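# Sort loose wooden strips into matching colour rows

## Task

Place every loose wooden strip into the row that has the same colour as it, then release the grippers so nothing is held at the end.

## Robot and tools

Robot: two arms, left_arm and right_arm, each with six revolute joints and a parallel-finger gripper. Cameras: cam_head_left and cam_head_right, both 504x504 head views; images come back after every execute_actions call unless "pictures": false is passed.

Frame: a single scene frame with its origin on the table surface midway between the arms. +x runs out across the table, +z is up, and left_arm sits toward +y. The arm names do not correspond to image left or right. Each result line per arm reports end_effector_position (metres) and end_effector_quat_wxyz in this frame; the position is the point between the finger pads, roughly 1 cm short of the fingertips, and may be somewhat wrong, especially when the arm is stretched far. The fingers point along the gripper's +z and close along its y axis.

Tool execute_actions, argument actions: a list holding zero or one item. Empty list: just report the current state. A wait item is {"steps": N} with N from 1 to 300; it sends nothing new and returns after N control steps (each 1/30 s) counted from the previous result, including time spent replying. A move item is {"rows": [...], "steps": N} with N from 1 to 15 (default 15). rows holds 1 to 15 rows; one row is used per step and the final row repeats if rows run out. Each row is one flat list of exactly 14 numbers covering both arms, always all 14 even if one arm should stay still: left_arm waist, shoulder, elbow, wrist pitch, wrist yaw, wrist roll, opening, then right_arm in the same seven-number order. The six joint values are absolute target angles in radians (the same numbers Joint positions prints), not offsets. Stated ranges per arm: waist -2.880..2.880, shoulder 0.000..3.142, elbow 0.000..3.019, wrist pitch -1.693..1.571, wrist yaw -1.571..1.571, wrist roll -2.094..2.094. True ends can sit up to 0.019 rad either way. A target more than 0.019 rad outside a range and further out than the joint's last reported angle makes the whole call refused (nothing is sent). Targets beyond the real end are clipped there and the result may print "joint sent to its limit", possibly about an earlier action; absence of that line does not prove more travel is available. Opening is an absolute value in [-1, 1]: +1 fully open (pads 0.094 m apart), -1 closed.

Motion limits: per step the command sent to each joint stays within a fixed lead of its measured angle (waist 0.264, shoulder 0.32, elbow 0.276, wrist pitch 0.33, wrist yaw 0.186, wrist roll 0.522 rad), and if the targets would move the gripper more than 70 mm from where it is, all joints are scaled back. So big moves take several calls. Between calls the arms keep heading to the last row sent, until everything has nearly stopped or a step is HELD; after that only a new move continues travel. The simulation runs while you think and write.

Result lines: Joint positions and Joint velocities list each arm's six joints (rad, rad/s) followed by pad gap (m, m/s). grip_measured is the measured finger opening on the command scale; readings may be off by up to about 1 mm of opening, a fixed error per gripper. HELD marks steps where your row was partly or wholly not sent. "joint command not followed" means the clearance check altered or blocked some joint targets on some steps; the rest of the row still ran. MOTOR HOT appears from 85 °C; at 100 °C an OVER-TEMPERATURE FAULT makes that arm and its gripper go limp and fall until cooled.

Gripping: away from the extremes, fingers go to where grip_measured equals the commanded opening. To hold a strip, keep commanding roughly 0.03 below its grip_measured reading; smaller margins hold more gently. Pad force tops out near 50-62 N (lower on some grippers, and less on parts under about 2 mm thick); first contact can spike briefly.

Tool zoom_image: camera ("cam_head_left" or "cam_head_right") and region [x0, y0, x1, y1] in that camera's pixels, origin top-left, at most 504x504; returns an enlarged view of the latest image. Intrinsics: cam_head_left K=[[466.802, 0, 251.668], [0, 466.802, 252.276], [0, 0, 1]], cam_head_right K=[[466.706, 0, 250.841], [0, 466.706, 250.924], [0, 0, 1]], both pinhole with radial distortion.

Tool finished_scene: argument scene (integer 1 or 2) closes that scene irreversibly, reports whether the goal held, and gives the next task. Replying without any tool call ends everything.

Avoid: knocking or placing anything off the table (immediate failure), dropping or slipping strips, slamming or pushing hard, arms colliding or pressing each other (may end the scene), and long heavy holds that overheat motors. Occasional external tugs may disturb held parts or loose objects, so recheck the cameras. Finish with both grippers open and the strips resting in their rows.

Each tool is called as a command line: name --argument value for each argument, lists and objects as JSON in quotes; but a table of rows of numbers goes row by row, as --pt "numbers of a row", without its own name.

## Session

execute_actions --actions '[]'

Scene clock: 0.00 s of 5700.00 s.
left_arm: end_effector_position=(+0.2044, +0.6524, +0.3944) grip_measured=+1.000 end_effector_quat_wxyz=(-0.006, +0.386, +0.902, +0.192) | right_arm: end_effector_position=(+0.3109, -0.0480, +0.1205) grip_measured=+1.000 end_effector_quat_wxyz=(+0.544, +0.046, +0.760, +0.353)
Joint positions: left_arm=[ 1.16   1.237  1.534 -1.487 -0.074  1.822  0.094] | right_arm=[1.025 1.475 0.303 0.984 0.55  0.736 0.094]
Joint velocities: left_arm=[ 0.005 -0.015 -0.022 -0.002  0.022 -0.066  0.   ] | right_arm=[ 0.005 -0.024 -0.012 -0.022 -0.022  0.037  0.   ]
Motor temperatures (°C, as the motors report them): left_arm=[23 22 24 23 25 22] | right_arm=[23 23 26 24 26 23]

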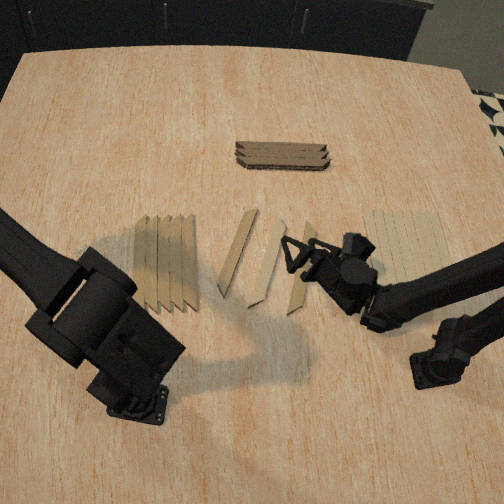

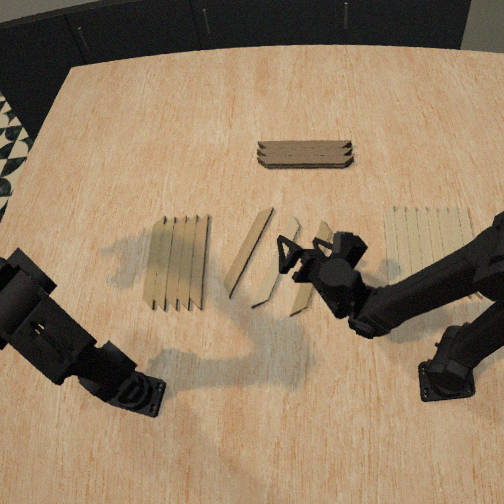

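execute_actions --actions '[{"rows":[[0.6,1.4,1.3,-1.47,0,0,1,0.6,1.2,1.0,0,0,0,1]]}]' --pictures false

execute_actions --actions '[{"steps":40}]' --pictures false

execute_actions --actions '[{"rows":[[0.6,1.4,1.3,-1.47,0,0,1,-0.6,1.7,1.5,-1.37,0,0,1]]}]' --pictures false

execute_actions --actions '[{"steps":90}]'

zoom_image --camera "cam_head_left" --region '[110,120,490,430]'

Scene clock: 8.63 s of 5700.00 s.
left_arm: end_effector_position=(+0.3522, +0.4632, +0.2249) grip_measured=+1.000 end_effector_quat_wxyz=(-0.009, +0.261, +0.965, -0.009) | right_arm: end_effector_position=(+0.4498, -0.0396, +0.2601) grip_measured=+1.000 end_effector_quat_wxyz=(+0.547, -0.183, +0.777, +0.250)
Joint positions: left_arm=[ 0.598  1.41   1.293 -1.48   0.002  0.966  0.094] | right_arm=[0.632 1.238 0.739 0.219 0.022 0.204 0.094]
Joint velocities: left_arm=[-0.991  0.19  -0.139  0.017  0.022 -2.821  0.   ] | right_arm=[-0.278 -0.103  1.17  -1.512 -0.154 -0.681  0.   ]
Motor temperatures (°C, as the motors report them): left_arm=[23 22 26 23 25 22] | right_arm=[23 23 26 24 26 23]
Steps of this call (steps 1 to 90: nothing new was sent; then 5.13 s passed at rest; steps 91 to 105: all 15 steps of this action). Readings (joint positions):
91: left_arm=[1.154 1.238 1.525 -1.485 -0.066 1.795] | right_arm=[1.016 1.467 0.309 0.958 0.514 0.706]
92: left_arm=[1.139 1.238 1.508 -1.485 -0.056 1.760] | right_arm=[0.994 1.450 0.322 0.909 0.471 0.668]
94: left_arm=[1.086 1.247 1.460 -1.485 -0.040 1.688] | right_arm=[0.932 1.403 0.363 0.818 0.389 0.591]
98: left_arm=[0.938 1.304 1.372 -1.485 -0.018 1.510] | right_arm=[0.791 1.313 0.474 0.633 0.215 0.432]
105: the state above

Scene clock: 9.97 s of 5700.00 s.
left_arm: end_effector_position=(+0.3503, +0.4636, +0.2220) grip_measured=+1.000 end_effector_quat_wxyz=(-0.016, -0.212, +0.977, -0.005) | right_arm: end_effector_position=(+0.4730, -0.0307, +0.3662) grip_measured=+1.000 end_effector_quat_wxyz=(+0.589, -0.249, +0.741, +0.205)
Joint positions: left_arm=[ 0.6    1.412  1.287 -1.48   0.002  0.013  0.094] | right_arm=[0.613 1.195 0.965 0.007 0.002 0.012 0.094]
Joint velocities: left_arm=[-0.005 -0.015  0.002 -0.007  0.007 -0.022  0.   ] | right_arm=[ 0.005 -0.005 -0.012  0.012 -0.051 -0.022  0.   ]
Motor temperatures (°C, as the motors report them): left_arm=[23 22 26 23 25 22] | right_arm=[23 23 27 24 26 23]
Steps of this call (steps 1 to 40: the robot went on to your last target). Readings (joint positions):
1: left_arm=[0.572 1.415 1.290 -1.480 0.004 0.869] | right_arm=[0.625 1.236 0.778 0.174 0.017 0.183]
2: left_arm=[0.558 1.415 1.288 -1.480 0.005 0.772] | right_arm=[0.621 1.234 0.815 0.137 0.013 0.162]
4: left_arm=[0.561 1.414 1.287 -1.480 0.005 0.576] | right_arm=[0.616 1.230 0.883 0.073 0.006 0.119]
8: left_arm=[0.592 1.412 1.287 -1.480 0.002 0.251] | right_arm=[0.613 1.211 0.961 0.022 0.003 0.055]
40: the state above

Scene clock: 10.47 s of 5700.00 s.
left_arm: end_effector_position=(+0.3503, +0.4636, +0.2220) grip_measured=+1.000 end_effector_quat_wxyz=(-0.016, -0.212, +0.977, -0.005) | right_arm: end_effector_position=(+0.6326, -0.2265, +0.1762) grip_measured=+1.000 end_effector_quat_wxyz=(+0.302, -0.108, +0.946, +0.040)
Joint positions: left_arm=[ 0.6    1.412  1.287 -1.48   0.002  0.012  0.094] | right_arm=[ 0.19   1.638  1.299 -0.613 -0.004  0.012  0.094]
Joint velocities: left_arm=[ 0.005 -0.005 -0.017 -0.012  0.037 -0.037  0.   ] | right_arm=[-1.07   0.62   0.457 -1.38  -0.022 -0.007  0.   ]
Motor temperatures (°C, as the motors report them): left_arm=[23 22 26 23 25 22] | right_arm=[23 23 27 24 26 23]
Steps of this call (steps 1 to 15: all 15 steps of this action). Readings (joint positions):
1: left_arm=[0.600 1.412 1.287 -1.480 0.002 0.013] | right_arm=[0.606 1.202 0.973 -0.018 -0.002 0.012]
2: left_arm=[0.600 1.412 1.287 -1.480 0.002 0.012] | right_arm=[0.592 1.217 0.994 -0.061 -0.004 0.012]
4: left_arm=[0.600 1.412 1.287 -1.480 0.002 0.012] | right_arm=[0.543 1.272 1.045 -0.141 -0.004 0.012]
8: left_arm=[0.600 1.412 1.287 -1.480 0.002 0.012] | right_arm=[0.423 1.413 1.145 -0.298 -0.004 0.012]
15: the state above

Scene clock: 13.47 s of 5700.00 s.
left_arm: end_effector_position=(+0.3503, +0.4636, +0.2220) grip_measured=+1.000 end_effector_quat_wxyz=(-0.016, -0.212, +0.977, -0.005) | right_arm: end_effector_position=(+0.4583, -0.6367, +0.1600) grip_measured=+1.000 end_effector_quat_wxyz=(-0.016, +0.278, +0.960, +0.004)
Joint positions: left_arm=[ 0.6    1.412  1.287 -1.48   0.002  0.012  0.094] | right_arm=[-0.602  1.701  1.458 -1.361  0.001  0.011  0.094]
Joint velocities: left_arm=[-0.015  0.005  0.007  0.002 -0.051  0.022  0.   ] | right_arm=[-0.015  0.005 -0.002  0.007 -0.051 -0.022  0.   ]
Motor temperatures (°C, as the motors report them): left_arm=[23 23 27 23 25 22] | right_arm=[23 24 28 24 26 23]
Steps of this call (steps 1 to 45: the robot went on to your last target; steps 46 to 90: nothing new was sent). Readings (joint positions):
1: left_arm=[0.600 1.412 1.287 -1.480 0.002 0.012] | right_arm=[0.153 1.657 1.313 -0.660 -0.004 0.012]
2: left_arm=[0.600 1.412 1.287 -1.480 0.002 0.012] | right_arm=[0.115 1.672 1.324 -0.707 -0.004 0.012]
4: left_arm=[0.600 1.412 1.287 -1.480 0.002 0.012] | right_arm=[0.038 1.691 1.339 -0.801 -0.004 0.012]
8: left_arm=[0.600 1.412 1.287 -1.480 0.002 0.012] | right_arm=[-0.125 1.700 1.359 -0.993 -0.004 0.012]
90: the state above
All arms were judged still, so your last target was given up. Only a new action makes them travel on or press farther. Fingers that are still opening or closing keep moving.

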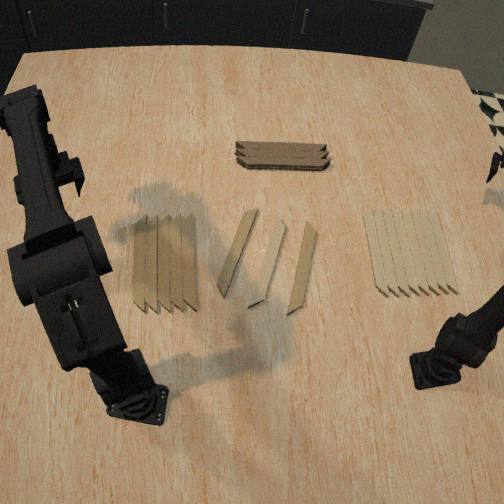

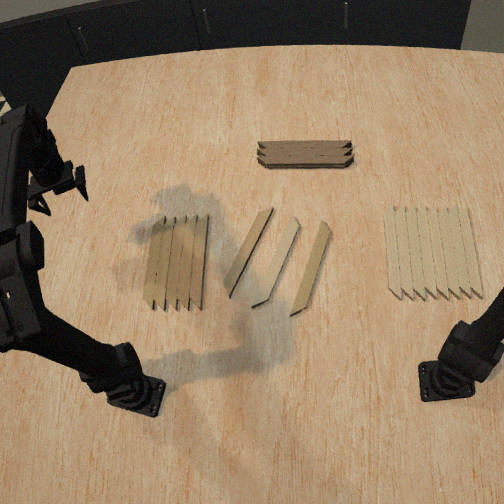

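Region (110, 120, 490, 430) of cam_head_left's 504x504 image, scaled by 1.326, with more detail than that image has; it fills the top 411 rows of this view, and the rest is white.

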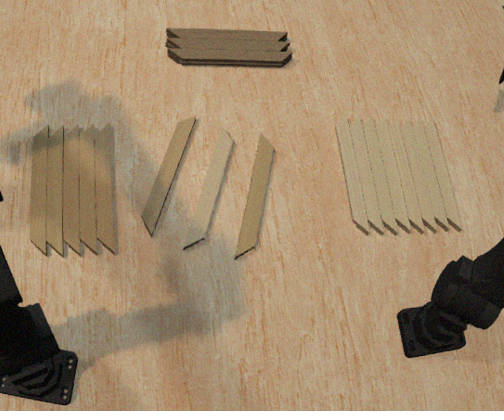

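execute_actions --actions '[{"rows":[[-0.41,1.5,1.0,-1.07,0,-0.27,0.3,-0.6,1.5,1.0,-1.07,0,0,1]]}]' --pictures false

execute_actions --actions '[{"steps":50}]'

Scene clock: 29.90 s of 5700.00 s.
left_arm: end_effector_position=(+0.3708, +0.2075, +0.0849) grip_measured=+0.302 end_effector_quat_wxyz=(-0.013, +0.009, +1.000, +0.004) | right_arm: end_effector_position=(+0.3592, -0.5754, +0.0767) grip_measured=+1.000 end_effector_quat_wxyz=(-0.016, +0.278, +0.960, +0.004)
Joint positions: left_arm=[-0.063  1.5    1.003 -1.1   -0.003 -0.205  0.061] | right_arm=[-0.602  1.497  0.974 -1.081  0.001  0.011  0.094]
Joint velocities: left_arm=[-1.89  -0.005 -0.002  0.149  0.007 -0.286  0.   ] | right_arm=[-0.015 -0.015 -0.017 -0.017 -0.022 -0.066  0.   ]
Motor temperatures (°C, as the motors report them): left_arm=[23 23 28 23 25 22] | right_arm=[23 24 30 24 26 23]
Steps of this call (steps 1 to 90: nothing new was sent; then 12.93 s passed at rest; steps 91 to 105: all 15 steps of this action). Readings (joint positions):
91: left_arm=[0.593 1.411 1.272 -1.454 -0.002 -0.004] | right_arm=[-0.602 1.682 1.420 -1.295 0.001 0.011]
92: left_arm=[0.578 1.406 1.246 -1.408 -0.003 -0.024] | right_arm=[-0.602 1.640 1.336 -1.191 0.001 0.011]
94: left_arm=[0.523 1.410 1.179 -1.323 -0.003 -0.060] | right_arm=[-0.602 1.553 1.171 -1.119 0.001 0.011]
98: left_arm=[0.354 1.448 1.065 -1.191 -0.003 -0.127] | right_arm=[-0.602 1.485 0.985 -1.104 0.001 0.011]
105: the state above

Scene clock: 31.57 s of 5700.00 s.
left_arm: end_effector_position=(+0.3218, +0.0804, +0.0841) grip_measured=+0.302 end_effector_quat_wxyz=(-0.004, +0.155, +0.988, +0.001) | right_arm: end_effector_position=(+0.3593, -0.5755, +0.0767) grip_measured=+1.000 end_effector_quat_wxyz=(-0.016, +0.278, +0.960, +0.004)
Joint positions: left_arm=[-0.408  1.5    1.    -1.08   0.001 -0.258  0.061] | right_arm=[-0.602  1.497  0.974 -1.08   0.001  0.011  0.094]
Joint velocities: left_arm=[ 0.005  0.005 -0.027 -0.017 -0.066 -0.022 -0.001] | right_arm=[-0.024  0.005  0.002 -0.002 -0.051 -0.007  0.   ]
Motor temperatures (°C, as the motors report them): left_arm=[23 23 28 23 25 22] | right_arm=[23 24 30 24 26 23]
Steps of this call (steps 1 to 30: the robot went on to your last target; steps 31 to 50: nothing new was sent). Readings (joint positions):
1: left_arm=[-0.127 1.500 1.003 -1.095 -0.003 -0.211] | right_arm=[-0.602 1.497 0.974 -1.081 0.001 0.011]
2: left_arm=[-0.192 1.500 1.003 -1.091 -0.003 -0.217] | right_arm=[-0.602 1.497 0.974 -1.081 0.001 0.011]
4: left_arm=[-0.320 1.500 1.003 -1.084 -0.002 -0.229] | right_arm=[-0.602 1.497 0.974 -1.080 0.001 0.011]
8: left_arm=[-0.462 1.500 1.002 -1.080 0.006 -0.242] | right_arm=[-0.602 1.497 0.974 -1.080 0.001 0.011]
50: the state above
All arms were judged still, so your last target was given up. Only a new action makes them travel on or press farther. Fingers that are still opening or closing keep moving.

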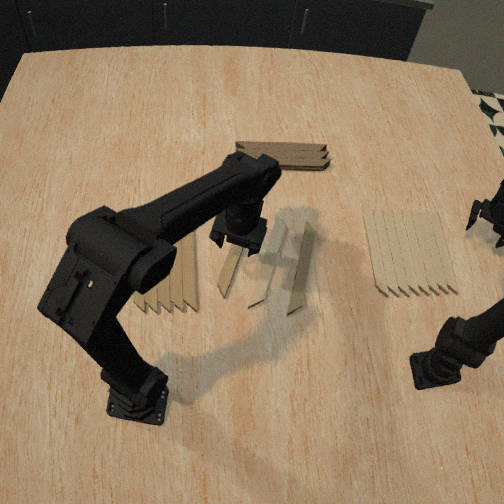

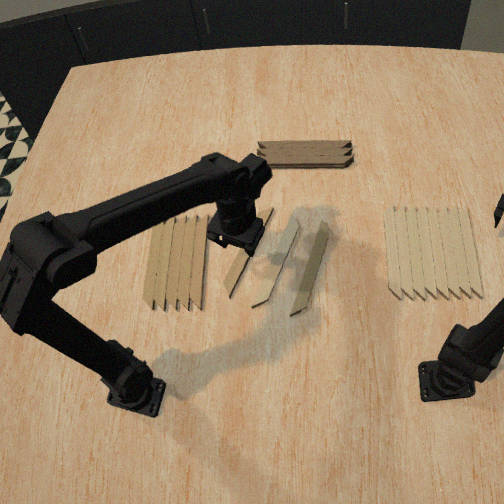

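execute_actions --actions '[{"rows":[[-0.41,1.6,0.96,-0.92,0,-0.27,0.3,-0.6,1.5,1.0,-1.07,0,0,1]]}]' --pictures false

execute_actions --actions '[{"steps":20}]'

zoom_image --camera "cam_head_right" --region '[130,170,350,330]'

zoom_image --camera "cam_head_left" --region '[130,170,350,330]'

Scene clock: 39.17 s of 5700.00 s.
left_arm: end_effector_position=(+0.3260, +0.0777, +0.0283) grip_measured=+0.302 end_effector_quat_wxyz=(-0.008, +0.155, +0.988, +0.003) | right_arm: end_effector_position=(+0.3593, -0.5755, +0.0767) grip_measured=+1.000 end_effector_quat_wxyz=(-0.016, +0.278, +0.960, +0.004)
Joint positions: left_arm=[-0.408  1.604  0.949 -0.934  0.001 -0.258  0.061] | right_arm=[-0.602  1.497  0.974 -1.08   0.001  0.011  0.094]
Joint velocities: left_arm=[-0.005 -0.005 -0.027 -0.007 -0.037 -0.022 -0.001] | right_arm=[ 0.015 -0.005 -0.007 -0.017 -0.007  0.007  0.   ]
Motor temperatures (°C, as the motors report them): left_arm=[23 23 28 23 25 22] | right_arm=[23 24 30 24 26 23]
Steps of this call (steps 1 to 90: nothing new was sent; then 4.10 s passed at rest; steps 91 to 105: all 15 steps of this action). Readings (joint positions):
91: left_arm=[-0.408 1.505 0.994 -1.052 0.001 -0.258] | right_arm=[-0.602 1.497 0.974 -1.080 0.001 0.011]
92: left_arm=[-0.408 1.513 0.986 -1.007 0.001 -0.258] | right_arm=[-0.602 1.497 0.974 -1.080 0.001 0.011]
94: left_arm=[-0.408 1.548 0.976 -0.956 0.001 -0.258] | right_arm=[-0.602 1.497 0.974 -1.080 0.001 0.011]
98: left_arm=[-0.408 1.601 0.955 -0.936 0.001 -0.258] | right_arm=[-0.602 1.497 0.974 -1.080 0.001 0.011]
105: the state above

Scene clock: 39.83 s of 5700.00 s.
left_arm: end_effector_position=(+0.3260, +0.0777, +0.0283) grip_measured=+0.302 end_effector_quat_wxyz=(-0.008, +0.155, +0.988, +0.003) | right_arm: end_effector_position=(+0.3593, -0.5755, +0.0767) grip_measured=+1.000 end_effector_quat_wxyz=(-0.016, +0.278, +0.960, +0.004)
Joint positions: left_arm=[-0.408  1.604  0.949 -0.934  0.001 -0.258  0.061] | right_arm=[-0.602  1.497  0.974 -1.08   0.001  0.011  0.094]
Joint velocities: left_arm=[-0.005 -0.005 -0.022 -0.012  0.007  0.066 -0.   ] | right_arm=[ 0.005 -0.015 -0.007 -0.022 -0.051 -0.007  0.   ]
Motor temperatures (°C, as the motors report them): left_arm=[23 23 28 23 25 22] | right_arm=[23 24 30 24 26 23]
Steps of this call (steps 1 to 15: the robot went on to your last target; steps 16 to 20: nothing new was sent). Readings (joint positions):
1: left_arm=[-0.408 1.604 0.949 -0.934 0.001 -0.258] | right_arm=[-0.602 1.497 0.974 -1.080 0.001 0.011]
2: left_arm=[-0.408 1.604 0.949 -0.934 0.001 -0.258] | right_arm=[-0.602 1.497 0.974 -1.080 0.001 0.011]
4: left_arm=[-0.408 1.604 0.949 -0.934 0.001 -0.258] | right_arm=[-0.602 1.497 0.974 -1.080 0.001 0.011]
8: left_arm=[-0.408 1.604 0.949 -0.934 0.001 -0.258] | right_arm=[-0.602 1.497 0.974 -1.080 0.001 0.011]
20: the state above
All arms were judged still, so your last target was given up. Only a new action makes them travel on or press farther. Fingers that are still opening or closing keep moving.

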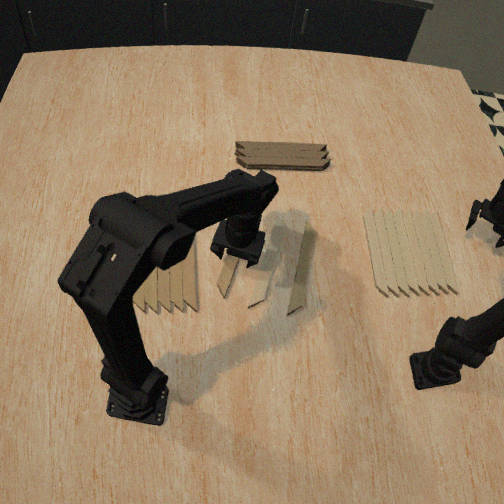

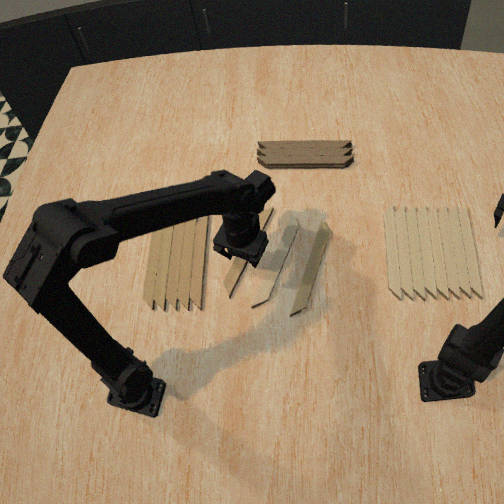

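Region (130, 170, 350, 330) of cam_head_right's 504x504 image, scaled by 2.291, with more detail than that image has; it fills the top 367 rows of this view, and the rest is white.

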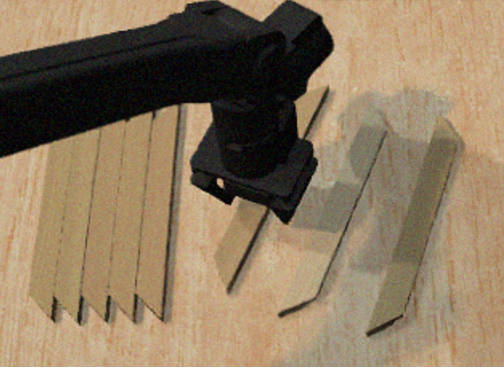

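Region (130, 170, 350, 330) of cam_head_left's 504x504 image, scaled by 2.291, with more detail than that image has; it fills the top 367 rows of this view, and the rest is white.

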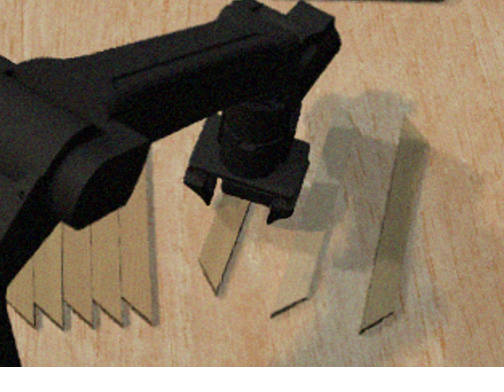

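Straddling. Lower and close.

execute_actions --actions '[{"rows":[[-0.41,1.635,0.953,-0.87,0,-0.27,0.3,-0.6,1.5,1.0,-1.07,0,0,1]]}]' --pictures false

execute_actions --actions '[{"rows":[[-0.41,1.635,0.953,-0.87,0,-0.27,-0.5,-0.6,1.5,1.0,-1.07,0,0,1]]}]' --pictures false

execute_actions --actions '[{"steps":15}]'

Scene clock: 42.97 s of 5700.00 s.
left_arm: end_effector_position=(+0.3348, +0.0721, +0.0232) grip_measured=+0.302 end_effector_quat_wxyz=(+0.008, +0.155, +0.988, -0.004) | right_arm: end_effector_position=(+0.3593, -0.5755, +0.0767) grip_measured=+1.000 end_effector_quat_wxyz=(-0.016, +0.278, +0.960, +0.004)
Joint positions: left_arm=[-0.408  1.617  0.949 -0.885  0.001 -0.258  0.061] | right_arm=[-0.602  1.497  0.974 -1.08   0.001  0.011  0.094]
Joint velocities: left_arm=[-0.005 -0.005  0.007 -0.007 -0.007  0.007  0.   ] | right_arm=[-0.005 -0.024 -0.012  0.017 -0.007 -0.022  0.   ]
Motor temperatures (°C, as the motors report them): left_arm=[23 23 28 23 25 22] | right_arm=[23 24 30 24 26 23]
Steps of this call (steps 1 to 79: nothing new was sent; steps 80 to 94: all 15 steps of this action). Readings (joint positions):
80: left_arm=[-0.408 1.605 0.949 -0.925 0.001 -0.258] | right_arm=[-0.602 1.497 0.974 -1.080 0.001 0.011]
81: left_arm=[-0.408 1.606 0.949 -0.911 0.001 -0.258] | right_arm=[-0.602 1.497 0.974 -1.080 0.001 0.011]
83: left_arm=[-0.408 1.611 0.949 -0.891 0.001 -0.258] | right_arm=[-0.602 1.497 0.974 -1.080 0.001 0.011]
87: left_arm=[-0.408 1.616 0.949 -0.885 0.001 -0.258] | right_arm=[-0.602 1.497 0.974 -1.080 0.001 0.011]
94: the state above

Scene clock: 43.47 s of 5700.00 s.
left_arm: end_effector_position=(+0.3349, +0.0721, +0.0232) grip_measured=-0.448 end_effector_quat_wxyz=(+0.008, +0.155, +0.988, -0.004) | right_arm: end_effector_position=(+0.3593, -0.5755, +0.0767) grip_measured=+1.000 end_effector_quat_wxyz=(-0.016, +0.278, +0.960, +0.004)
Joint positions: left_arm=[-0.408  1.617  0.949 -0.884  0.    -0.258  0.026] | right_arm=[-0.602  1.497  0.974 -1.08   0.001  0.011  0.094]
Joint velocities: left_arm=[-0.005 -0.005 -0.012 -0.002  0.007 -0.037  0.   ] | right_arm=[-0.015 -0.005 -0.002  0.007  0.022 -0.022  0.   ]
Motor temperatures (°C, as the motors report them): left_arm=[23 23 27 23 25 22] | right_arm=[23 24 30 24 26 23]
Steps of this call (steps 1 to 15: all 15 steps of this action). Readings (joint positions):
1: left_arm=[-0.408 1.617 0.949 -0.885 0.001 -0.258] | right_arm=[-0.602 1.497 0.974 -1.080 0.001 0.011]
2: left_arm=[-0.408 1.617 0.949 -0.885 0.000 -0.258] | right_arm=[-0.602 1.497 0.974 -1.080 0.001 0.011]
4: left_arm=[-0.408 1.617 0.949 -0.884 0.000 -0.258] | right_arm=[-0.602 1.497 0.974 -1.080 0.001 0.011]
8: left_arm=[-0.408 1.617 0.949 -0.884 0.000 -0.258] | right_arm=[-0.602 1.497 0.974 -1.080 0.001 0.011]
15: the state above

Scene clock: 43.97 s of 5700.00 s.
left_arm: end_effector_position=(+0.3349, +0.0721, +0.0232) grip_measured=-0.448 end_effector_quat_wxyz=(+0.008, +0.155, +0.988, -0.004) | right_arm: end_effector_position=(+0.3593, -0.5755, +0.0767) grip_measured=+1.000 end_effector_quat_wxyz=(-0.016, +0.278, +0.960, +0.004)
Joint positions: left_arm=[-0.408  1.617  0.949 -0.884  0.    -0.258  0.026] | right_arm=[-0.602  1.497  0.974 -1.08   0.001  0.011  0.094]
Joint velocities: left_arm=[-0.015 -0.015 -0.012 -0.002 -0.007 -0.022 -0.001] | right_arm=[-0.015 -0.005  0.007 -0.002 -0.007  0.037  0.   ]
Motor temperatures (°C, as the motors report them): left_arm=[23 23 27 23 25 22] | right_arm=[23 24 30 24 26 23]
Steps of this call (steps 1 to 15: the robot went on to your last target). Readings (joint positions):
1: left_arm=[-0.408 1.617 0.949 -0.884 0.000 -0.258] | right_arm=[-0.602 1.497 0.974 -1.080 0.001 0.011]
2: left_arm=[-0.408 1.617 0.949 -0.884 0.000 -0.258] | right_arm=[-0.602 1.497 0.974 -1.080 0.001 0.011]
4: left_arm=[-0.408 1.617 0.949 -0.884 0.000 -0.258] | right_arm=[-0.602 1.497 0.974 -1.080 0.001 0.011]
8: left_arm=[-0.408 1.617 0.949 -0.884 0.000 -0.258] | right_arm=[-0.602 1.497 0.974 -1.080 0.001 0.011]
15: the state above
All arms were judged still, so your last target was given up. Only a new action makes them travel on or press farther. Fingers that are still opening or closing keep moving.

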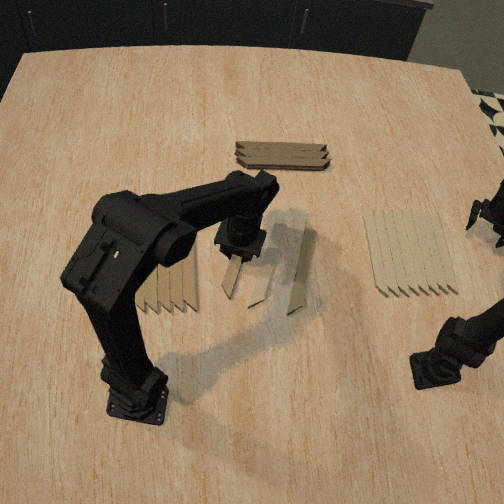

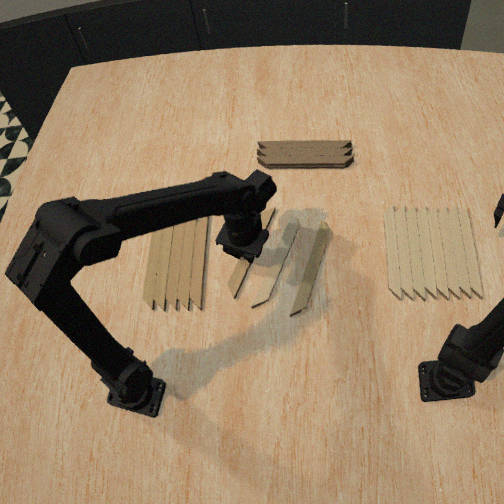

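execute_actions --actions '[{"rows":[[-0.41,1.55,0.93,-0.93,0,-0.27,-0.49,-0.6,1.5,1.0,-1.07,0,0,1]],"steps":10}]' --pictures false

execute_actions --actions '[{"rows":[[-0.29,1.46,0.84,-0.94,0,-0.46,-0.49,-0.6,1.5,1.0,-1.07,0,0,1]]}]' --pictures false

execute_actions --actions '[{"steps":15}]'

zoom_image --camera "cam_head_right" --region '[130,170,350,330]'

Scene clock: 48.33 s of 5700.00 s.
left_arm: end_effector_position=(+0.3233, +0.0796, +0.0389) grip_measured=-0.448 end_effector_quat_wxyz=(+0.010, +0.155, +0.988, -0.004) | right_arm: end_effector_position=(+0.3593, -0.5755, +0.0767) grip_measured=+1.000 end_effector_quat_wxyz=(-0.016, +0.278, +0.960, +0.004)
Joint positions: left_arm=[-0.408  1.556  0.924 -0.918  0.    -0.258  0.026] | right_arm=[-0.602  1.497  0.974 -1.08   0.001  0.011  0.094]
Joint velocities: left_arm=[-0.015 -0.005  0.012 -0.012  0.007  0.007  0.001] | right_arm=[-0.005 -0.015  0.017 -0.017 -0.007  0.007  0.   ]
Motor temperatures (°C, as the motors report them): left_arm=[23 23 27 23 25 22] | right_arm=[23 24 30 24 26 23]
Steps of this call (steps 1 to 90: nothing new was sent; then 1.03 s passed at rest; steps 91 to 100: all 10 steps of this action). Readings (joint positions):
91: left_arm=[-0.408 1.613 0.947 -0.888 0.000 -0.258] | right_arm=[-0.602 1.497 0.974 -1.080 0.001 0.011]
92: left_arm=[-0.408 1.606 0.941 -0.896 0.000 -0.258] | right_arm=[-0.602 1.497 0.974 -1.080 0.001 0.011]
94: left_arm=[-0.408 1.584 0.929 -0.911 0.000 -0.258] | right_arm=[-0.602 1.497 0.974 -1.080 0.001 0.011]
98: left_arm=[-0.408 1.557 0.924 -0.918 0.000 -0.258] | right_arm=[-0.602 1.497 0.974 -1.080 0.001 0.011]
100: the state above

Scene clock: 48.83 s of 5700.00 s.
left_arm: end_effector_position=(+0.3103, +0.1412, +0.0411) grip_measured=-0.448 end_effector_quat_wxyz=(+0.001, +0.001, +1.000, +0.001) | right_arm: end_effector_position=(+0.3593, -0.5755, +0.0767) grip_measured=+1.000 end_effector_quat_wxyz=(-0.016, +0.278, +0.960, +0.004)
Joint positions: left_arm=[-0.283  1.465  0.827 -0.933 -0.002 -0.441  0.026] | right_arm=[-0.602  1.497  0.974 -1.08   0.001  0.011  0.094]
Joint velocities: left_arm=[-0.005 -0.015 -0.017 -0.002 -0.037 -0.139 -0.001] | right_arm=[-0.005  0.015 -0.002 -0.002  0.007 -0.11   0.   ]
Motor temperatures (°C, as the motors report them): left_arm=[23 23 27 23 25 22] | right_arm=[23 24 30 24 26 23]
Steps of this call (steps 1 to 15: all 15 steps of this action). Readings (joint positions):
1: left_arm=[-0.401 1.550 0.915 -0.918 0.004 -0.286] | right_arm=[-0.602 1.497 0.974 -1.080 0.001 0.011]
2: left_arm=[-0.384 1.534 0.895 -0.918 0.006 -0.318] | right_arm=[-0.602 1.497 0.974 -1.080 0.001 0.011]
4: left_arm=[-0.330 1.494 0.850 -0.925 0.003 -0.365] | right_arm=[-0.602 1.497 0.974 -1.080 0.001 0.011]
8: left_arm=[-0.273 1.465 0.827 -0.933 -0.002 -0.416] | right_arm=[-0.602 1.497 0.974 -1.080 0.001 0.011]
15: the state above

Scene clock: 49.33 s of 5700.00 s.
left_arm: end_effector_position=(+0.3103, +0.1412, +0.0411) grip_measured=-0.448 end_effector_quat_wxyz=(+0.001, -0.002, +1.000, +0.001) | right_arm: end_effector_position=(+0.3593, -0.5755, +0.0767) grip_measured=+1.000 end_effector_quat_wxyz=(-0.016, +0.278, +0.960, +0.004)
Joint positions: left_arm=[-0.283  1.465  0.827 -0.933 -0.002 -0.447  0.026] | right_arm=[-0.602  1.497  0.974 -1.08   0.001  0.011  0.094]
Joint velocities: left_arm=[-0.024 -0.005 -0.017  0.007 -0.007 -0.066 -0.   ] | right_arm=[-0.005  0.005  0.007 -0.017  0.022 -0.066  0.   ]
Motor temperatures (°C, as the motors report them): left_arm=[23 23 27 23 25 22] | right_arm=[23 24 30 24 26 23]
Steps of this call (steps 1 to 15: the robot went on to your last target). Readings (joint positions):
1: left_arm=[-0.283 1.465 0.827 -0.933 -0.002 -0.442] | right_arm=[-0.602 1.497 0.974 -1.080 0.001 0.011]
2: left_arm=[-0.283 1.465 0.827 -0.933 -0.002 -0.443] | right_arm=[-0.602 1.497 0.974 -1.080 0.001 0.011]
4: left_arm=[-0.283 1.465 0.827 -0.933 -0.002 -0.445] | right_arm=[-0.602 1.497 0.974 -1.080 0.001 0.011]
8: left_arm=[-0.283 1.465 0.827 -0.933 -0.002 -0.447] | right_arm=[-0.602 1.497 0.974 -1.080 0.001 0.011]
15: the state above
All arms were judged still, so your last target was given up. Only a new action makes them travel on or press farther. Fingers that are still opening or closing keep moving.

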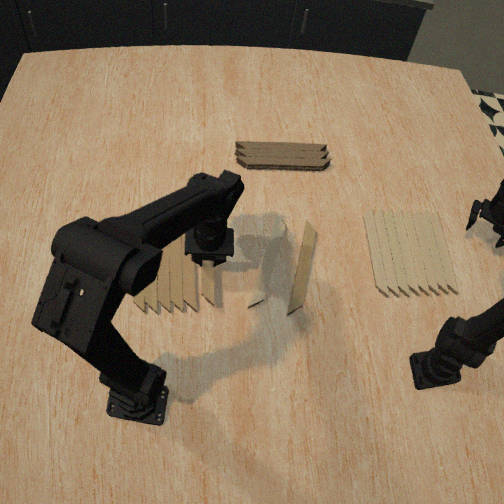

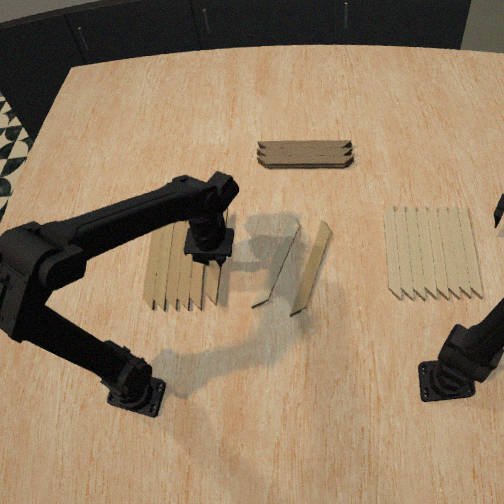

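Region (130, 170, 350, 330) of cam_head_right's 504x504 image, scaled by 2.291, with more detail than that image has; it fills the top 367 rows of this view, and the rest is white.

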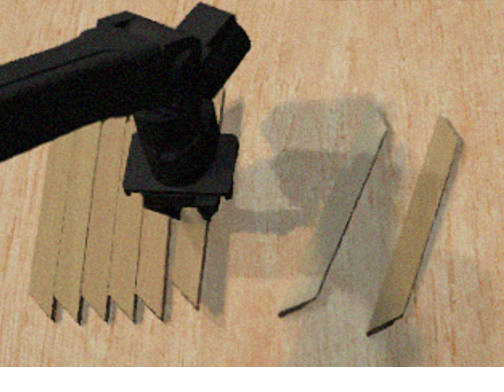

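execute_actions --actions '[{"rows":[[-0.32,1.475,0.79,-0.87,0,-0.51,-0.49,-0.6,1.5,1.0,-1.07,0,0,1]]}]' --pictures false

execute_actions --actions '[{"steps":10}]'

zoom_image --camera "cam_head_right" --region '[130,170,350,330]'

Scene clock: 52.80 s of 5700.00 s.
left_arm: end_effector_position=(+0.2967, +0.1344, +0.0278) grip_measured=-0.448 end_effector_quat_wxyz=(+0.002, -0.009, +1.000, -0.001) | right_arm: end_effector_position=(+0.3593, -0.5755, +0.0767) grip_measured=+1.000 end_effector_quat_wxyz=(-0.016, +0.278, +0.960, +0.004)
Joint positions: left_arm=[-0.317  1.465  0.783 -0.885 -0.001 -0.496  0.026] | right_arm=[-0.602  1.497  0.974 -1.08   0.001  0.011  0.094]
Joint velocities: left_arm=[ 0.005 -0.005 -0.002  0.002 -0.037 -0.022  0.001] | right_arm=[ 0.005 -0.024  0.012 -0.012  0.037  0.007  0.   ]
Motor temperatures (°C, as the motors report them): left_arm=[23 23 27 23 25 22] | right_arm=[23 24 30 24 26 23]
Steps of this call (steps 1 to 89: nothing new was sent; steps 90 to 104: all 15 steps of this action). Readings (joint positions):
90: left_arm=[-0.285 1.465 0.822 -0.923 -0.002 -0.456] | right_arm=[-0.602 1.497 0.974 -1.080 0.001 0.011]
91: left_arm=[-0.290 1.465 0.815 -0.906 -0.002 -0.464] | right_arm=[-0.602 1.497 0.974 -1.080 0.001 0.011]
93: left_arm=[-0.304 1.465 0.797 -0.890 -0.002 -0.476] | right_arm=[-0.602 1.497 0.974 -1.080 0.001 0.011]
97: left_arm=[-0.317 1.465 0.783 -0.888 -0.001 -0.489] | right_arm=[-0.602 1.497 0.974 -1.080 0.001 0.011]
104: the state above

Scene clock: 53.13 s of 5700.00 s.
left_arm: end_effector_position=(+0.2967, +0.1344, +0.0278) grip_measured=-0.448 end_effector_quat_wxyz=(+0.002, -0.010, +1.000, -0.001) | right_arm: end_effector_position=(+0.3593, -0.5755, +0.0767) grip_measured=+1.000 end_effector_quat_wxyz=(-0.016, +0.278, +0.960, +0.004)
Joint positions: left_arm=[-0.317  1.465  0.783 -0.885 -0.001 -0.498  0.026] | right_arm=[-0.602  1.497  0.974 -1.08   0.001  0.011  0.094]
Joint velocities: left_arm=[-0.005  0.005  0.012 -0.017 -0.007  0.051 -0.001] | right_arm=[-0.015 -0.015  0.012 -0.022 -0.022 -0.037  0.   ]
Motor temperatures (°C, as the motors report them): left_arm=[23 23 27 23 25 22] | right_arm=[23 24 30 24 26 23]
Steps of this call (steps 1 to 10: the robot went on to your last target). Readings (joint positions):
1: left_arm=[-0.317 1.465 0.783 -0.885 -0.001 -0.496] | right_arm=[-0.602 1.497 0.974 -1.080 0.001 0.011]
2: left_arm=[-0.317 1.465 0.783 -0.885 -0.001 -0.497] | right_arm=[-0.602 1.497 0.974 -1.080 0.001 0.011]
4: left_arm=[-0.317 1.465 0.783 -0.885 -0.001 -0.497] | right_arm=[-0.602 1.497 0.974 -1.080 0.001 0.011]
8: left_arm=[-0.317 1.465 0.783 -0.885 -0.001 -0.497] | right_arm=[-0.602 1.497 0.974 -1.080 0.001 0.011]
10: the state above

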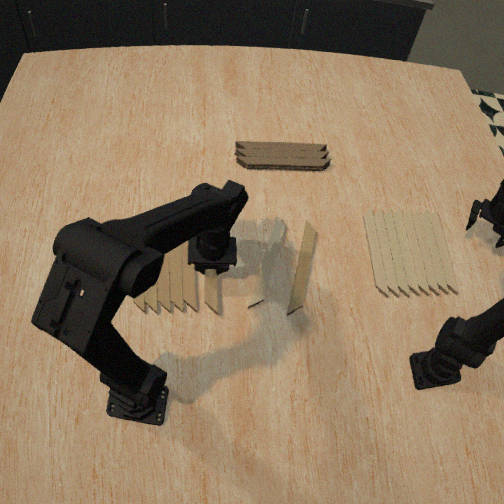

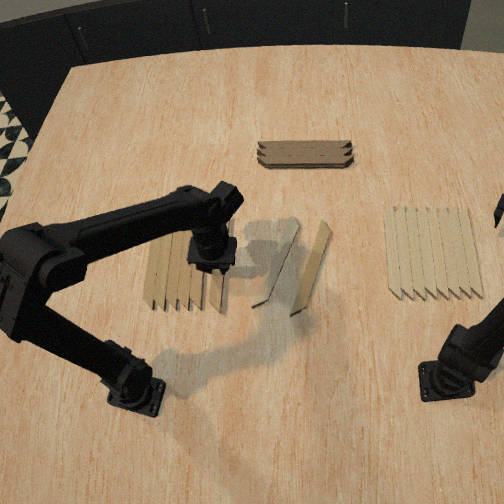

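Region (130, 170, 350, 330) of cam_head_right's 504x504 image, scaled by 2.291, with more detail than that image has; it fills the top 367 rows of this view, and the rest is white.

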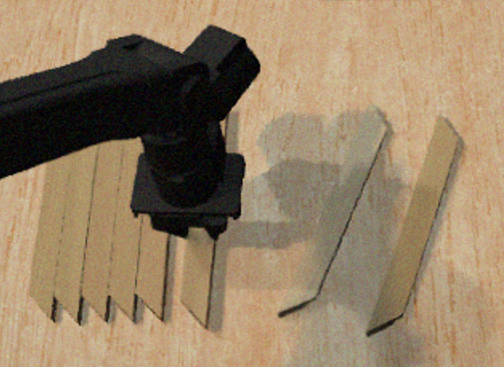

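execute_actions --actions '[{"rows":[[-0.305,1.505,0.79,-0.85,0,-0.48,-0.49,-0.6,1.5,1.2,-1.22,0,1.1,0.3]]}]' --pictures false

execute_actions --actions '[{"rows":[[-0.305,1.505,0.79,-0.85,0,-0.48,-0.3,0,1.5,1.2,-1.22,0,1.1,0.3]]}]' --pictures false

execute_actions --actions '[{"rows":[[-0.305,1.4,0.9,-1.07,0,-0.48,-0.3,0.2,1.5,1.2,-1.22,0,1.1,0.3]]}]' --pictures false

execute_actions --actions '[{"rows":[[0.9,1.4,0.9,-1.07,0,-0.48,-0.3,0.81,1.62,1.06,-0.97,0,1.1,0.3]]}]' --pictures false

execute_actions --actions '[{"steps":40}]'

zoom_image --camera "cam_head_left" --region '[130,170,350,330]'

Scene clock: 65.23 s of 5700.00 s.
left_arm: end_effector_position=(+0.2993, +0.1342, +0.0207) grip_measured=-0.448 end_effector_quat_wxyz=(+0.001, -0.010, +1.000, -0.000) | right_arm: end_effector_position=(+0.4023, -0.6021, +0.1485) grip_measured=+0.303 end_effector_quat_wxyz=(+0.021, +0.704, +0.710, +0.004)
Joint positions: left_arm=[-0.314  1.487  0.783 -0.866 -0.    -0.493  0.026] | right_arm=[-0.602  1.498  1.181 -1.211  0.001  1.01   0.061]
Joint velocities: left_arm=[-0.005  0.015  0.002 -0.012  0.022 -0.007 -0.001] | right_arm=[ 0.005 -0.005 -0.002 -0.002 -0.066  0.476  0.   ]
Motor temperatures (°C, as the motors report them): left_arm=[23 23 27 23 25 22] | right_arm=[23 24 30 24 26 23]
Steps of this call (steps 1 to 15: the robot went on to your last target; steps 16 to 90: nothing new was sent; then 8.60 s passed at rest; steps 91 to 105: all 15 steps of this action). Readings (joint positions):
91: left_arm=[-0.317 1.466 0.783 -0.881 -0.001 -0.497] | right_arm=[-0.602 1.498 0.987 -1.102 0.001 0.070]
92: left_arm=[-0.316 1.470 0.783 -0.875 -0.001 -0.496] | right_arm=[-0.602 1.503 1.010 -1.139 0.001 0.148]
94: left_arm=[-0.315 1.481 0.783 -0.867 -0.001 -0.495] | right_arm=[-0.602 1.507 1.072 -1.184 0.001 0.323]
98: left_arm=[-0.314 1.487 0.783 -0.866 -0.000 -0.493] | right_arm=[-0.602 1.504 1.172 -1.202 0.001 0.710]
105: the state above

Scene clock: 65.73 s of 5700.00 s.
left_arm: end_effector_position=(+0.2996, +0.1341, +0.0198) grip_measured=-0.303 end_effector_quat_wxyz=(+0.001, -0.009, +1.000, -0.000) | right_arm: end_effector_position=(+0.4660, -0.3356, +0.1485) grip_measured=+0.303 end_effector_quat_wxyz=(+0.016, +0.476, +0.879, +0.014)
Joint positions: left_arm=[-0.314  1.489  0.783 -0.863 -0.001 -0.492  0.033] | right_arm=[ 0.035  1.498  1.181 -1.211 -0.006  1.078  0.061]
Joint velocities: left_arm=[-0.015  0.005 -0.007  0.012 -0.066  0.081  0.001] | right_arm=[ 0.474 -0.005 -0.002  0.012  0.007  0.007  0.   ]
Motor temperatures (°C, as the motors report them): left_arm=[23 23 27 23 25 22] | right_arm=[23 24 30 24 26 23]
Steps of this call (steps 1 to 15: all 15 steps of this action). Readings (joint positions):
1: left_arm=[-0.314 1.487 0.783 -0.865 -0.001 -0.493] | right_arm=[-0.592 1.498 1.181 -1.211 0.006 1.021]
2: left_arm=[-0.314 1.487 0.783 -0.864 -0.001 -0.493] | right_arm=[-0.572 1.498 1.181 -1.211 0.008 1.029]
4: left_arm=[-0.314 1.489 0.783 -0.864 -0.001 -0.493] | right_arm=[-0.497 1.498 1.181 -1.211 0.008 1.042]
8: left_arm=[-0.314 1.489 0.783 -0.863 -0.001 -0.492] | right_arm=[-0.293 1.498 1.181 -1.211 0.006 1.057]
15: the state above

Scene clock: 66.23 s of 5700.00 s.
left_arm: end_effector_position=(+0.3047, +0.1314, +0.0839) grip_measured=-0.302 end_effector_quat_wxyz=(+0.003, -0.009, +1.000, -0.001) | right_arm: end_effector_position=(+0.4531, -0.2611, +0.1485) grip_measured=+0.303 end_effector_quat_wxyz=(+0.016, +0.402, +0.915, +0.014)
Joint positions: left_arm=[-0.314  1.389  0.881 -1.057 -0.    -0.492  0.033] | right_arm=[ 0.21   1.498  1.181 -1.211 -0.002  1.087  0.061]
Joint velocities: left_arm=[-0.015 -0.015 -0.007  0.002  0.037  0.007 -0.001] | right_arm=[-0.024 -0.005  0.017  0.002  0.007 -0.037  0.   ]
Motor temperatures (°C, as the motors report them): left_arm=[23 23 27 23 25 22] | right_arm=[23 24 30 24 26 23]
Steps of this call (steps 1 to 15: all 15 steps of this action). Readings (joint positions):
1: left_arm=[-0.314 1.486 0.794 -0.903 -0.000 -0.492] | right_arm=[0.060 1.498 1.181 -1.211 0.000 1.080]
2: left_arm=[-0.314 1.479 0.810 -0.964 -0.000 -0.492] | right_arm=[0.086 1.498 1.181 -1.211 0.003 1.082]
4: left_arm=[-0.314 1.447 0.838 -1.028 -0.000 -0.492] | right_arm=[0.155 1.498 1.181 -1.211 0.002 1.084]
8: left_arm=[-0.314 1.394 0.877 -1.052 -0.000 -0.492] | right_arm=[0.225 1.498 1.181 -1.211 -0.003 1.085]
15: the state above

Scene clock: 66.73 s of 5700.00 s.
left_arm: end_effector_position=(+0.3051, +0.4558, +0.0839) grip_measured=-0.302 end_effector_quat_wxyz=(+0.003, -0.464, +0.886, -0.001) | right_arm: end_effector_position=(+0.3228, -0.0394, +0.0591) grip_measured=+0.303 end_effector_quat_wxyz=(+0.009, +0.116, +0.993, +0.016)
Joint positions: left_arm=[ 0.635  1.389  0.881 -1.057  0.002 -0.49   0.033] | right_arm=[ 0.805  1.62   1.067 -0.981 -0.003  1.087  0.061]
Joint velocities: left_arm=[ 2.125  0.005  0.007  0.002 -0.022 -0.007  0.001] | right_arm=[ 1.07   0.044 -0.037  0.076 -0.139  0.007 -0.001]
Motor temperatures (°C, as the motors report them): left_arm=[23 23 27 23 25 22] | right_arm=[23 24 30 24 26 23]
Steps of this call (steps 1 to 15: all 15 steps of this action). Readings (joint positions):
1: left_arm=[-0.299 1.389 0.881 -1.057 0.006 -0.491] | right_arm=[0.218 1.499 1.173 -1.191 0.002 1.087]
2: left_arm=[-0.264 1.389 0.881 -1.057 0.009 -0.490] | right_arm=[0.233 1.500 1.162 -1.155 0.004 1.087]
4: left_arm=[-0.152 1.389 0.881 -1.057 0.008 -0.490] | right_arm=[0.290 1.515 1.135 -1.099 0.005 1.087]
8: left_arm=[0.126 1.389 0.881 -1.057 0.004 -0.490] | right_arm=[0.457 1.565 1.095 -1.031 0.005 1.087]
15: the state above

Scene clock: 68.07 s of 5700.00 s.
left_arm: end_effector_position=(+0.2511, +0.5337, +0.0839) grip_measured=-0.302 end_effector_quat_wxyz=(+0.003, -0.577, +0.817, +0.001) | right_arm: end_effector_position=(+0.3191, -0.0377, +0.0578) grip_measured=+0.303 end_effector_quat_wxyz=(+0.009, +0.112, +0.994, +0.015)
Joint positions: left_arm=[ 0.901  1.389  0.881 -1.057 -0.002 -0.49   0.033] | right_arm=[ 0.814  1.62   1.063 -0.979 -0.001  1.089  0.061]
Joint velocities: left_arm=[-0.005 -0.005 -0.027 -0.017 -0.037 -0.051 -0.001] | right_arm=[-0.015 -0.024 -0.007 -0.017 -0.022 -0.022 -0.   ]
Motor temperatures (°C, as the motors report them): left_arm=[23 23 28 23 25 22] | right_arm=[23 24 30 24 26 23]
Steps of this call (steps 1 to 30: the robot went on to your last target; steps 31 to 40: nothing new was sent). Readings (joint positions):
1: left_arm=[0.708 1.389 0.881 -1.057 0.002 -0.490] | right_arm=[0.835 1.620 1.065 -0.980 -0.005 1.087]
2: left_arm=[0.780 1.389 0.881 -1.057 0.001 -0.490] | right_arm=[0.852 1.620 1.064 -0.979 -0.006 1.087]
4: left_arm=[0.899 1.389 0.881 -1.057 -0.005 -0.490] | right_arm=[0.855 1.620 1.063 -0.979 -0.005 1.088]
8: left_arm=[0.942 1.389 0.881 -1.057 -0.005 -0.490] | right_arm=[0.825 1.620 1.063 -0.979 -0.002 1.088]
40: the state above
All arms were judged still, so your last target was given up. Only a new action makes them travel on or press farther. Fingers that are still opening or closing keep moving.

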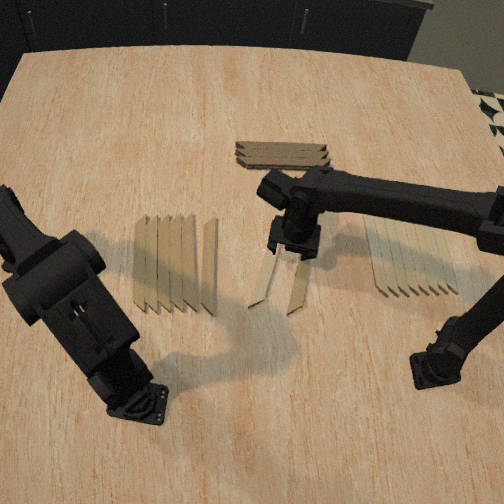

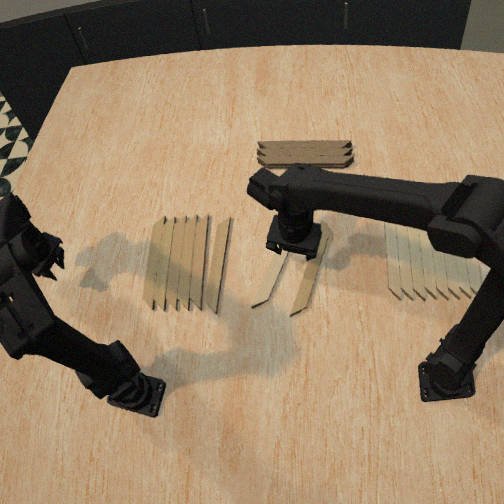

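Region (130, 170, 350, 330) of cam_head_left's 504x504 image, scaled by 2.291, with more detail than that image has; it fills the top 367 rows of this view, and the rest is white.

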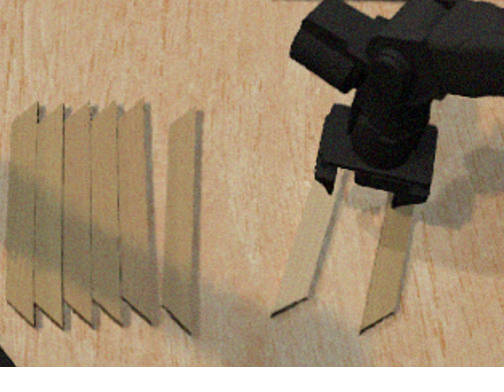

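execute_actions --actions '[{"rows":[[0.9,1.4,0.9,-1.07,0,-0.48,-0.3,0.884,1.75,1.16,-0.96,0,-1.92,0.2]]}]' --pictures false

execute_actions --actions '[{"steps":50}]'

zoom_image --camera "cam_head_left" --region '[130,170,350,330]'

Scene clock: 74.10 s of 5700.00 s.
left_arm: end_effector_position=(+0.2511, +0.5337, +0.0839) grip_measured=-0.302 end_effector_quat_wxyz=(+0.003, -0.577, +0.817, +0.001) | right_arm: end_effector_position=(+0.3176, +0.0059, +0.0320) grip_measured=+0.202 end_effector_quat_wxyz=(+0.008, -0.601, +0.799, +0.001)
Joint positions: left_arm=[ 0.901  1.389  0.881 -1.057 -0.002 -0.49   0.033] | right_arm=[ 0.878  1.743  1.148 -0.959  0.002 -0.363  0.056]
Joint velocities: left_arm=[-0.024 -0.015 -0.012 -0.002 -0.022  0.007  0.001] | right_arm=[-0.005 -0.005  0.007  0.007 -0.007 -2.791 -0.001]
Motor temperatures (°C, as the motors report them): left_arm=[23 23 28 23 25 22] | right_arm=[23 24 30 24 26 23]
Steps of this call (steps 1 to 90: nothing new was sent; then 2.53 s passed at rest; steps 91 to 105: all 15 steps of this action). Readings (joint positions):
91: left_arm=[0.901 1.389 0.881 -1.057 -0.002 -0.490] | right_arm=[0.818 1.628 1.068 -0.979 0.001 1.011]
92: left_arm=[0.901 1.389 0.881 -1.057 -0.002 -0.490] | right_arm=[0.824 1.644 1.082 -0.979 0.001 0.912]
94: left_arm=[0.901 1.389 0.881 -1.057 -0.002 -0.490] | right_arm=[0.847 1.693 1.116 -0.972 0.001 0.716]
98: left_arm=[0.901 1.389 0.881 -1.057 -0.002 -0.490] | right_arm=[0.877 1.743 1.143 -0.960 0.007 0.326]
105: the state above

Scene clock: 75.77 s of 5700.00 s.
left_arm: end_effector_position=(+0.2511, +0.5337, +0.0839) grip_measured=-0.302 end_effector_quat_wxyz=(+0.003, -0.577, +0.817, +0.001) | right_arm: end_effector_position=(+0.3176, +0.0059, +0.0320) grip_measured=+0.202 end_effector_quat_wxyz=(-0.007, +0.988, -0.153, +0.005)
Joint positions: left_arm=[ 0.901  1.389  0.881 -1.057 -0.002 -0.49   0.033] | right_arm=[ 0.878  1.743  1.148 -0.959  0.002 -1.908  0.056]
Joint velocities: left_arm=[-0.015  0.005 -0.007 -0.002 -0.022 -0.022 -0.001] | right_arm=[-0.005 -0.005 -0.002 -0.017 -0.066 -0.007  0.   ]
Motor temperatures (°C, as the motors report them): left_arm=[23 23 28 23 25 22] | right_arm=[23 25 30 24 26 23]
Steps of this call (steps 1 to 45: the robot went on to your last target; steps 46 to 50: nothing new was sent). Readings (joint positions):
1: left_arm=[0.901 1.389 0.881 -1.057 -0.002 -0.490] | right_arm=[0.878 1.743 1.148 -0.959 0.002 -0.461]
2: left_arm=[0.901 1.389 0.881 -1.057 -0.002 -0.490] | right_arm=[0.878 1.743 1.148 -0.959 0.002 -0.559]
4: left_arm=[0.901 1.389 0.881 -1.057 -0.002 -0.490] | right_arm=[0.878 1.743 1.148 -0.959 0.002 -0.756]
8: left_arm=[0.901 1.389 0.881 -1.057 -0.002 -0.490] | right_arm=[0.878 1.743 1.148 -0.959 0.002 -1.149]
50: the state above
All arms were judged still, so your last target was given up. Only a new action makes them travel on or press farther. Fingers that are still opening or closing keep moving.

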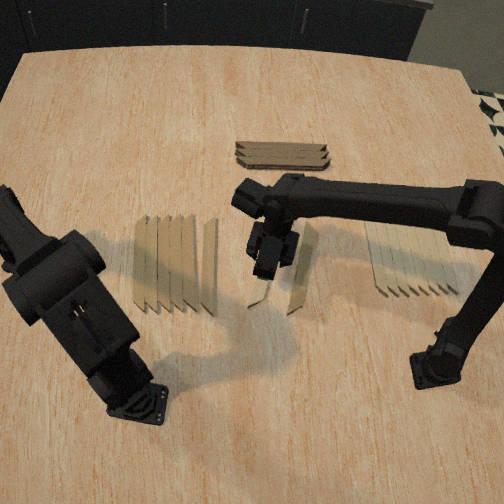

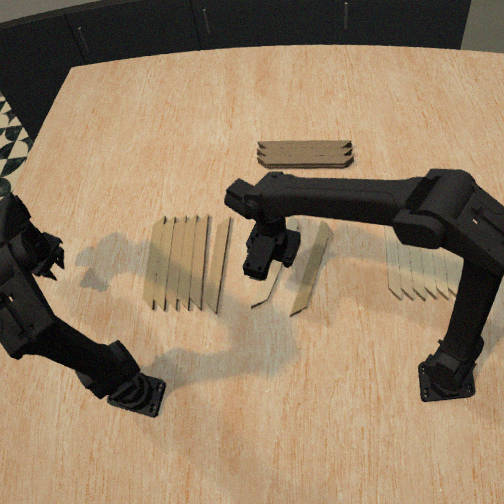

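Region (130, 170, 350, 330) of cam_head_left's 504x504 image, scaled by 2.291, with more detail than that image has; it fills the top 367 rows of this view, and the rest is white.

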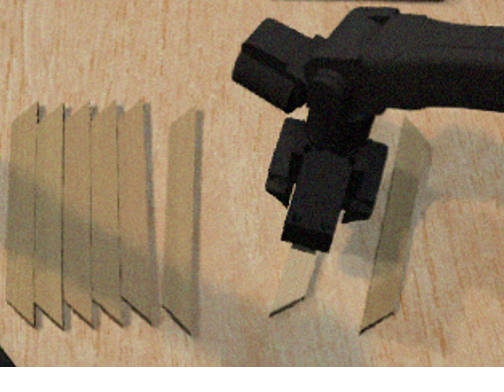

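execute_actions --actions '[{"rows":[[0.9,1.4,0.9,-1.07,0,-0.48,-0.3,0.884,1.79,1.16,-0.93,0,-1.92,0.2]]}]' --pictures false

execute_actions --actions '[{"rows":[[0.9,1.4,0.9,-1.07,0,-0.48,-0.3,0.884,1.79,1.16,-0.93,0,-1.92,-0.5]]}]' --pictures false

Scene clock: 78.83 s of 5700.00 s.
left_arm: end_effector_position=(+0.2511, +0.5337, +0.0839) grip_measured=-0.302 end_effector_quat_wxyz=(+0.003, -0.577, +0.817, +0.001) | right_arm: end_effector_position=(+0.3183, +0.0069, +0.0158) grip_measured=+0.202 end_effector_quat_wxyz=(-0.000, +0.988, -0.152, +0.001)
Joint positions: left_arm=[ 0.901  1.389  0.881 -1.057 -0.002 -0.49   0.033] | right_arm=[ 0.878  1.779  1.148 -0.939  0.002 -1.909  0.056]
Joint velocities: left_arm=[-0.015 -0.015  0.007 -0.002  0.022 -0.051 -0.001] | right_arm=[-0.005  0.005  0.012 -0.002 -0.007 -0.007  0.   ]
Motor temperatures (°C, as the motors report them): left_arm=[23 23 28 23 25 22] | right_arm=[23 25 30 24 26 23]
Steps of this call (steps 1 to 77: nothing new was sent; steps 78 to 92: all 15 steps of this action). Readings (joint positions):
78: left_arm=[0.901 1.389 0.881 -1.057 -0.002 -0.490] | right_arm=[0.878 1.745 1.148 -0.957 0.002 -1.909]
79: left_arm=[0.901 1.389 0.881 -1.057 -0.002 -0.490] | right_arm=[0.878 1.748 1.148 -0.951 0.002 -1.909]
81: left_arm=[0.901 1.389 0.881 -1.057 -0.002 -0.490] | right_arm=[0.878 1.758 1.148 -0.943 0.002 -1.909]
85: left_arm=[0.901 1.389 0.881 -1.057 -0.002 -0.490] | right_arm=[0.878 1.777 1.148 -0.940 0.002 -1.909]
92: the state above

Scene clock: 79.33 s of 5700.00 s.
left_arm: end_effector_position=(+0.2511, +0.5337, +0.0839) grip_measured=-0.302 end_effector_quat_wxyz=(+0.003, -0.577, +0.817, +0.001) | right_arm: end_effector_position=(+0.3183, +0.0070, +0.0158) grip_measured=-0.443 end_effector_quat_wxyz=(-0.000, +0.988, -0.152, +0.001)
Joint positions: left_arm=[ 0.901  1.389  0.881 -1.057 -0.002 -0.49   0.033] | right_arm=[ 0.878  1.779  1.148 -0.938  0.001 -1.909  0.026]
Joint velocities: left_arm=[-0.005 -0.015 -0.032 -0.002 -0.022 -0.007  0.001] | right_arm=[-0.005 -0.005 -0.002 -0.002 -0.022  0.007 -0.   ]
Motor temperatures (°C, as the motors report them): left_arm=[23 23 28 23 25 22] | right_arm=[23 25 30 24 26 23]
Steps of this call (steps 1 to 15: all 15 steps of this action). Readings (joint positions):
1: left_arm=[0.901 1.389 0.881 -1.057 -0.002 -0.490] | right_arm=[0.878 1.779 1.148 -0.939 0.002 -1.909]
2: left_arm=[0.901 1.389 0.881 -1.057 -0.002 -0.490] | right_arm=[0.878 1.779 1.148 -0.939 0.002 -1.909]
4: left_arm=[0.901 1.389 0.881 -1.057 -0.002 -0.490] | right_arm=[0.878 1.779 1.148 -0.938 0.001 -1.909]
8: left_arm=[0.901 1.389 0.881 -1.057 -0.002 -0.490] | right_arm=[0.878 1.779 1.148 -0.938 0.001 -1.909]
15: the state above


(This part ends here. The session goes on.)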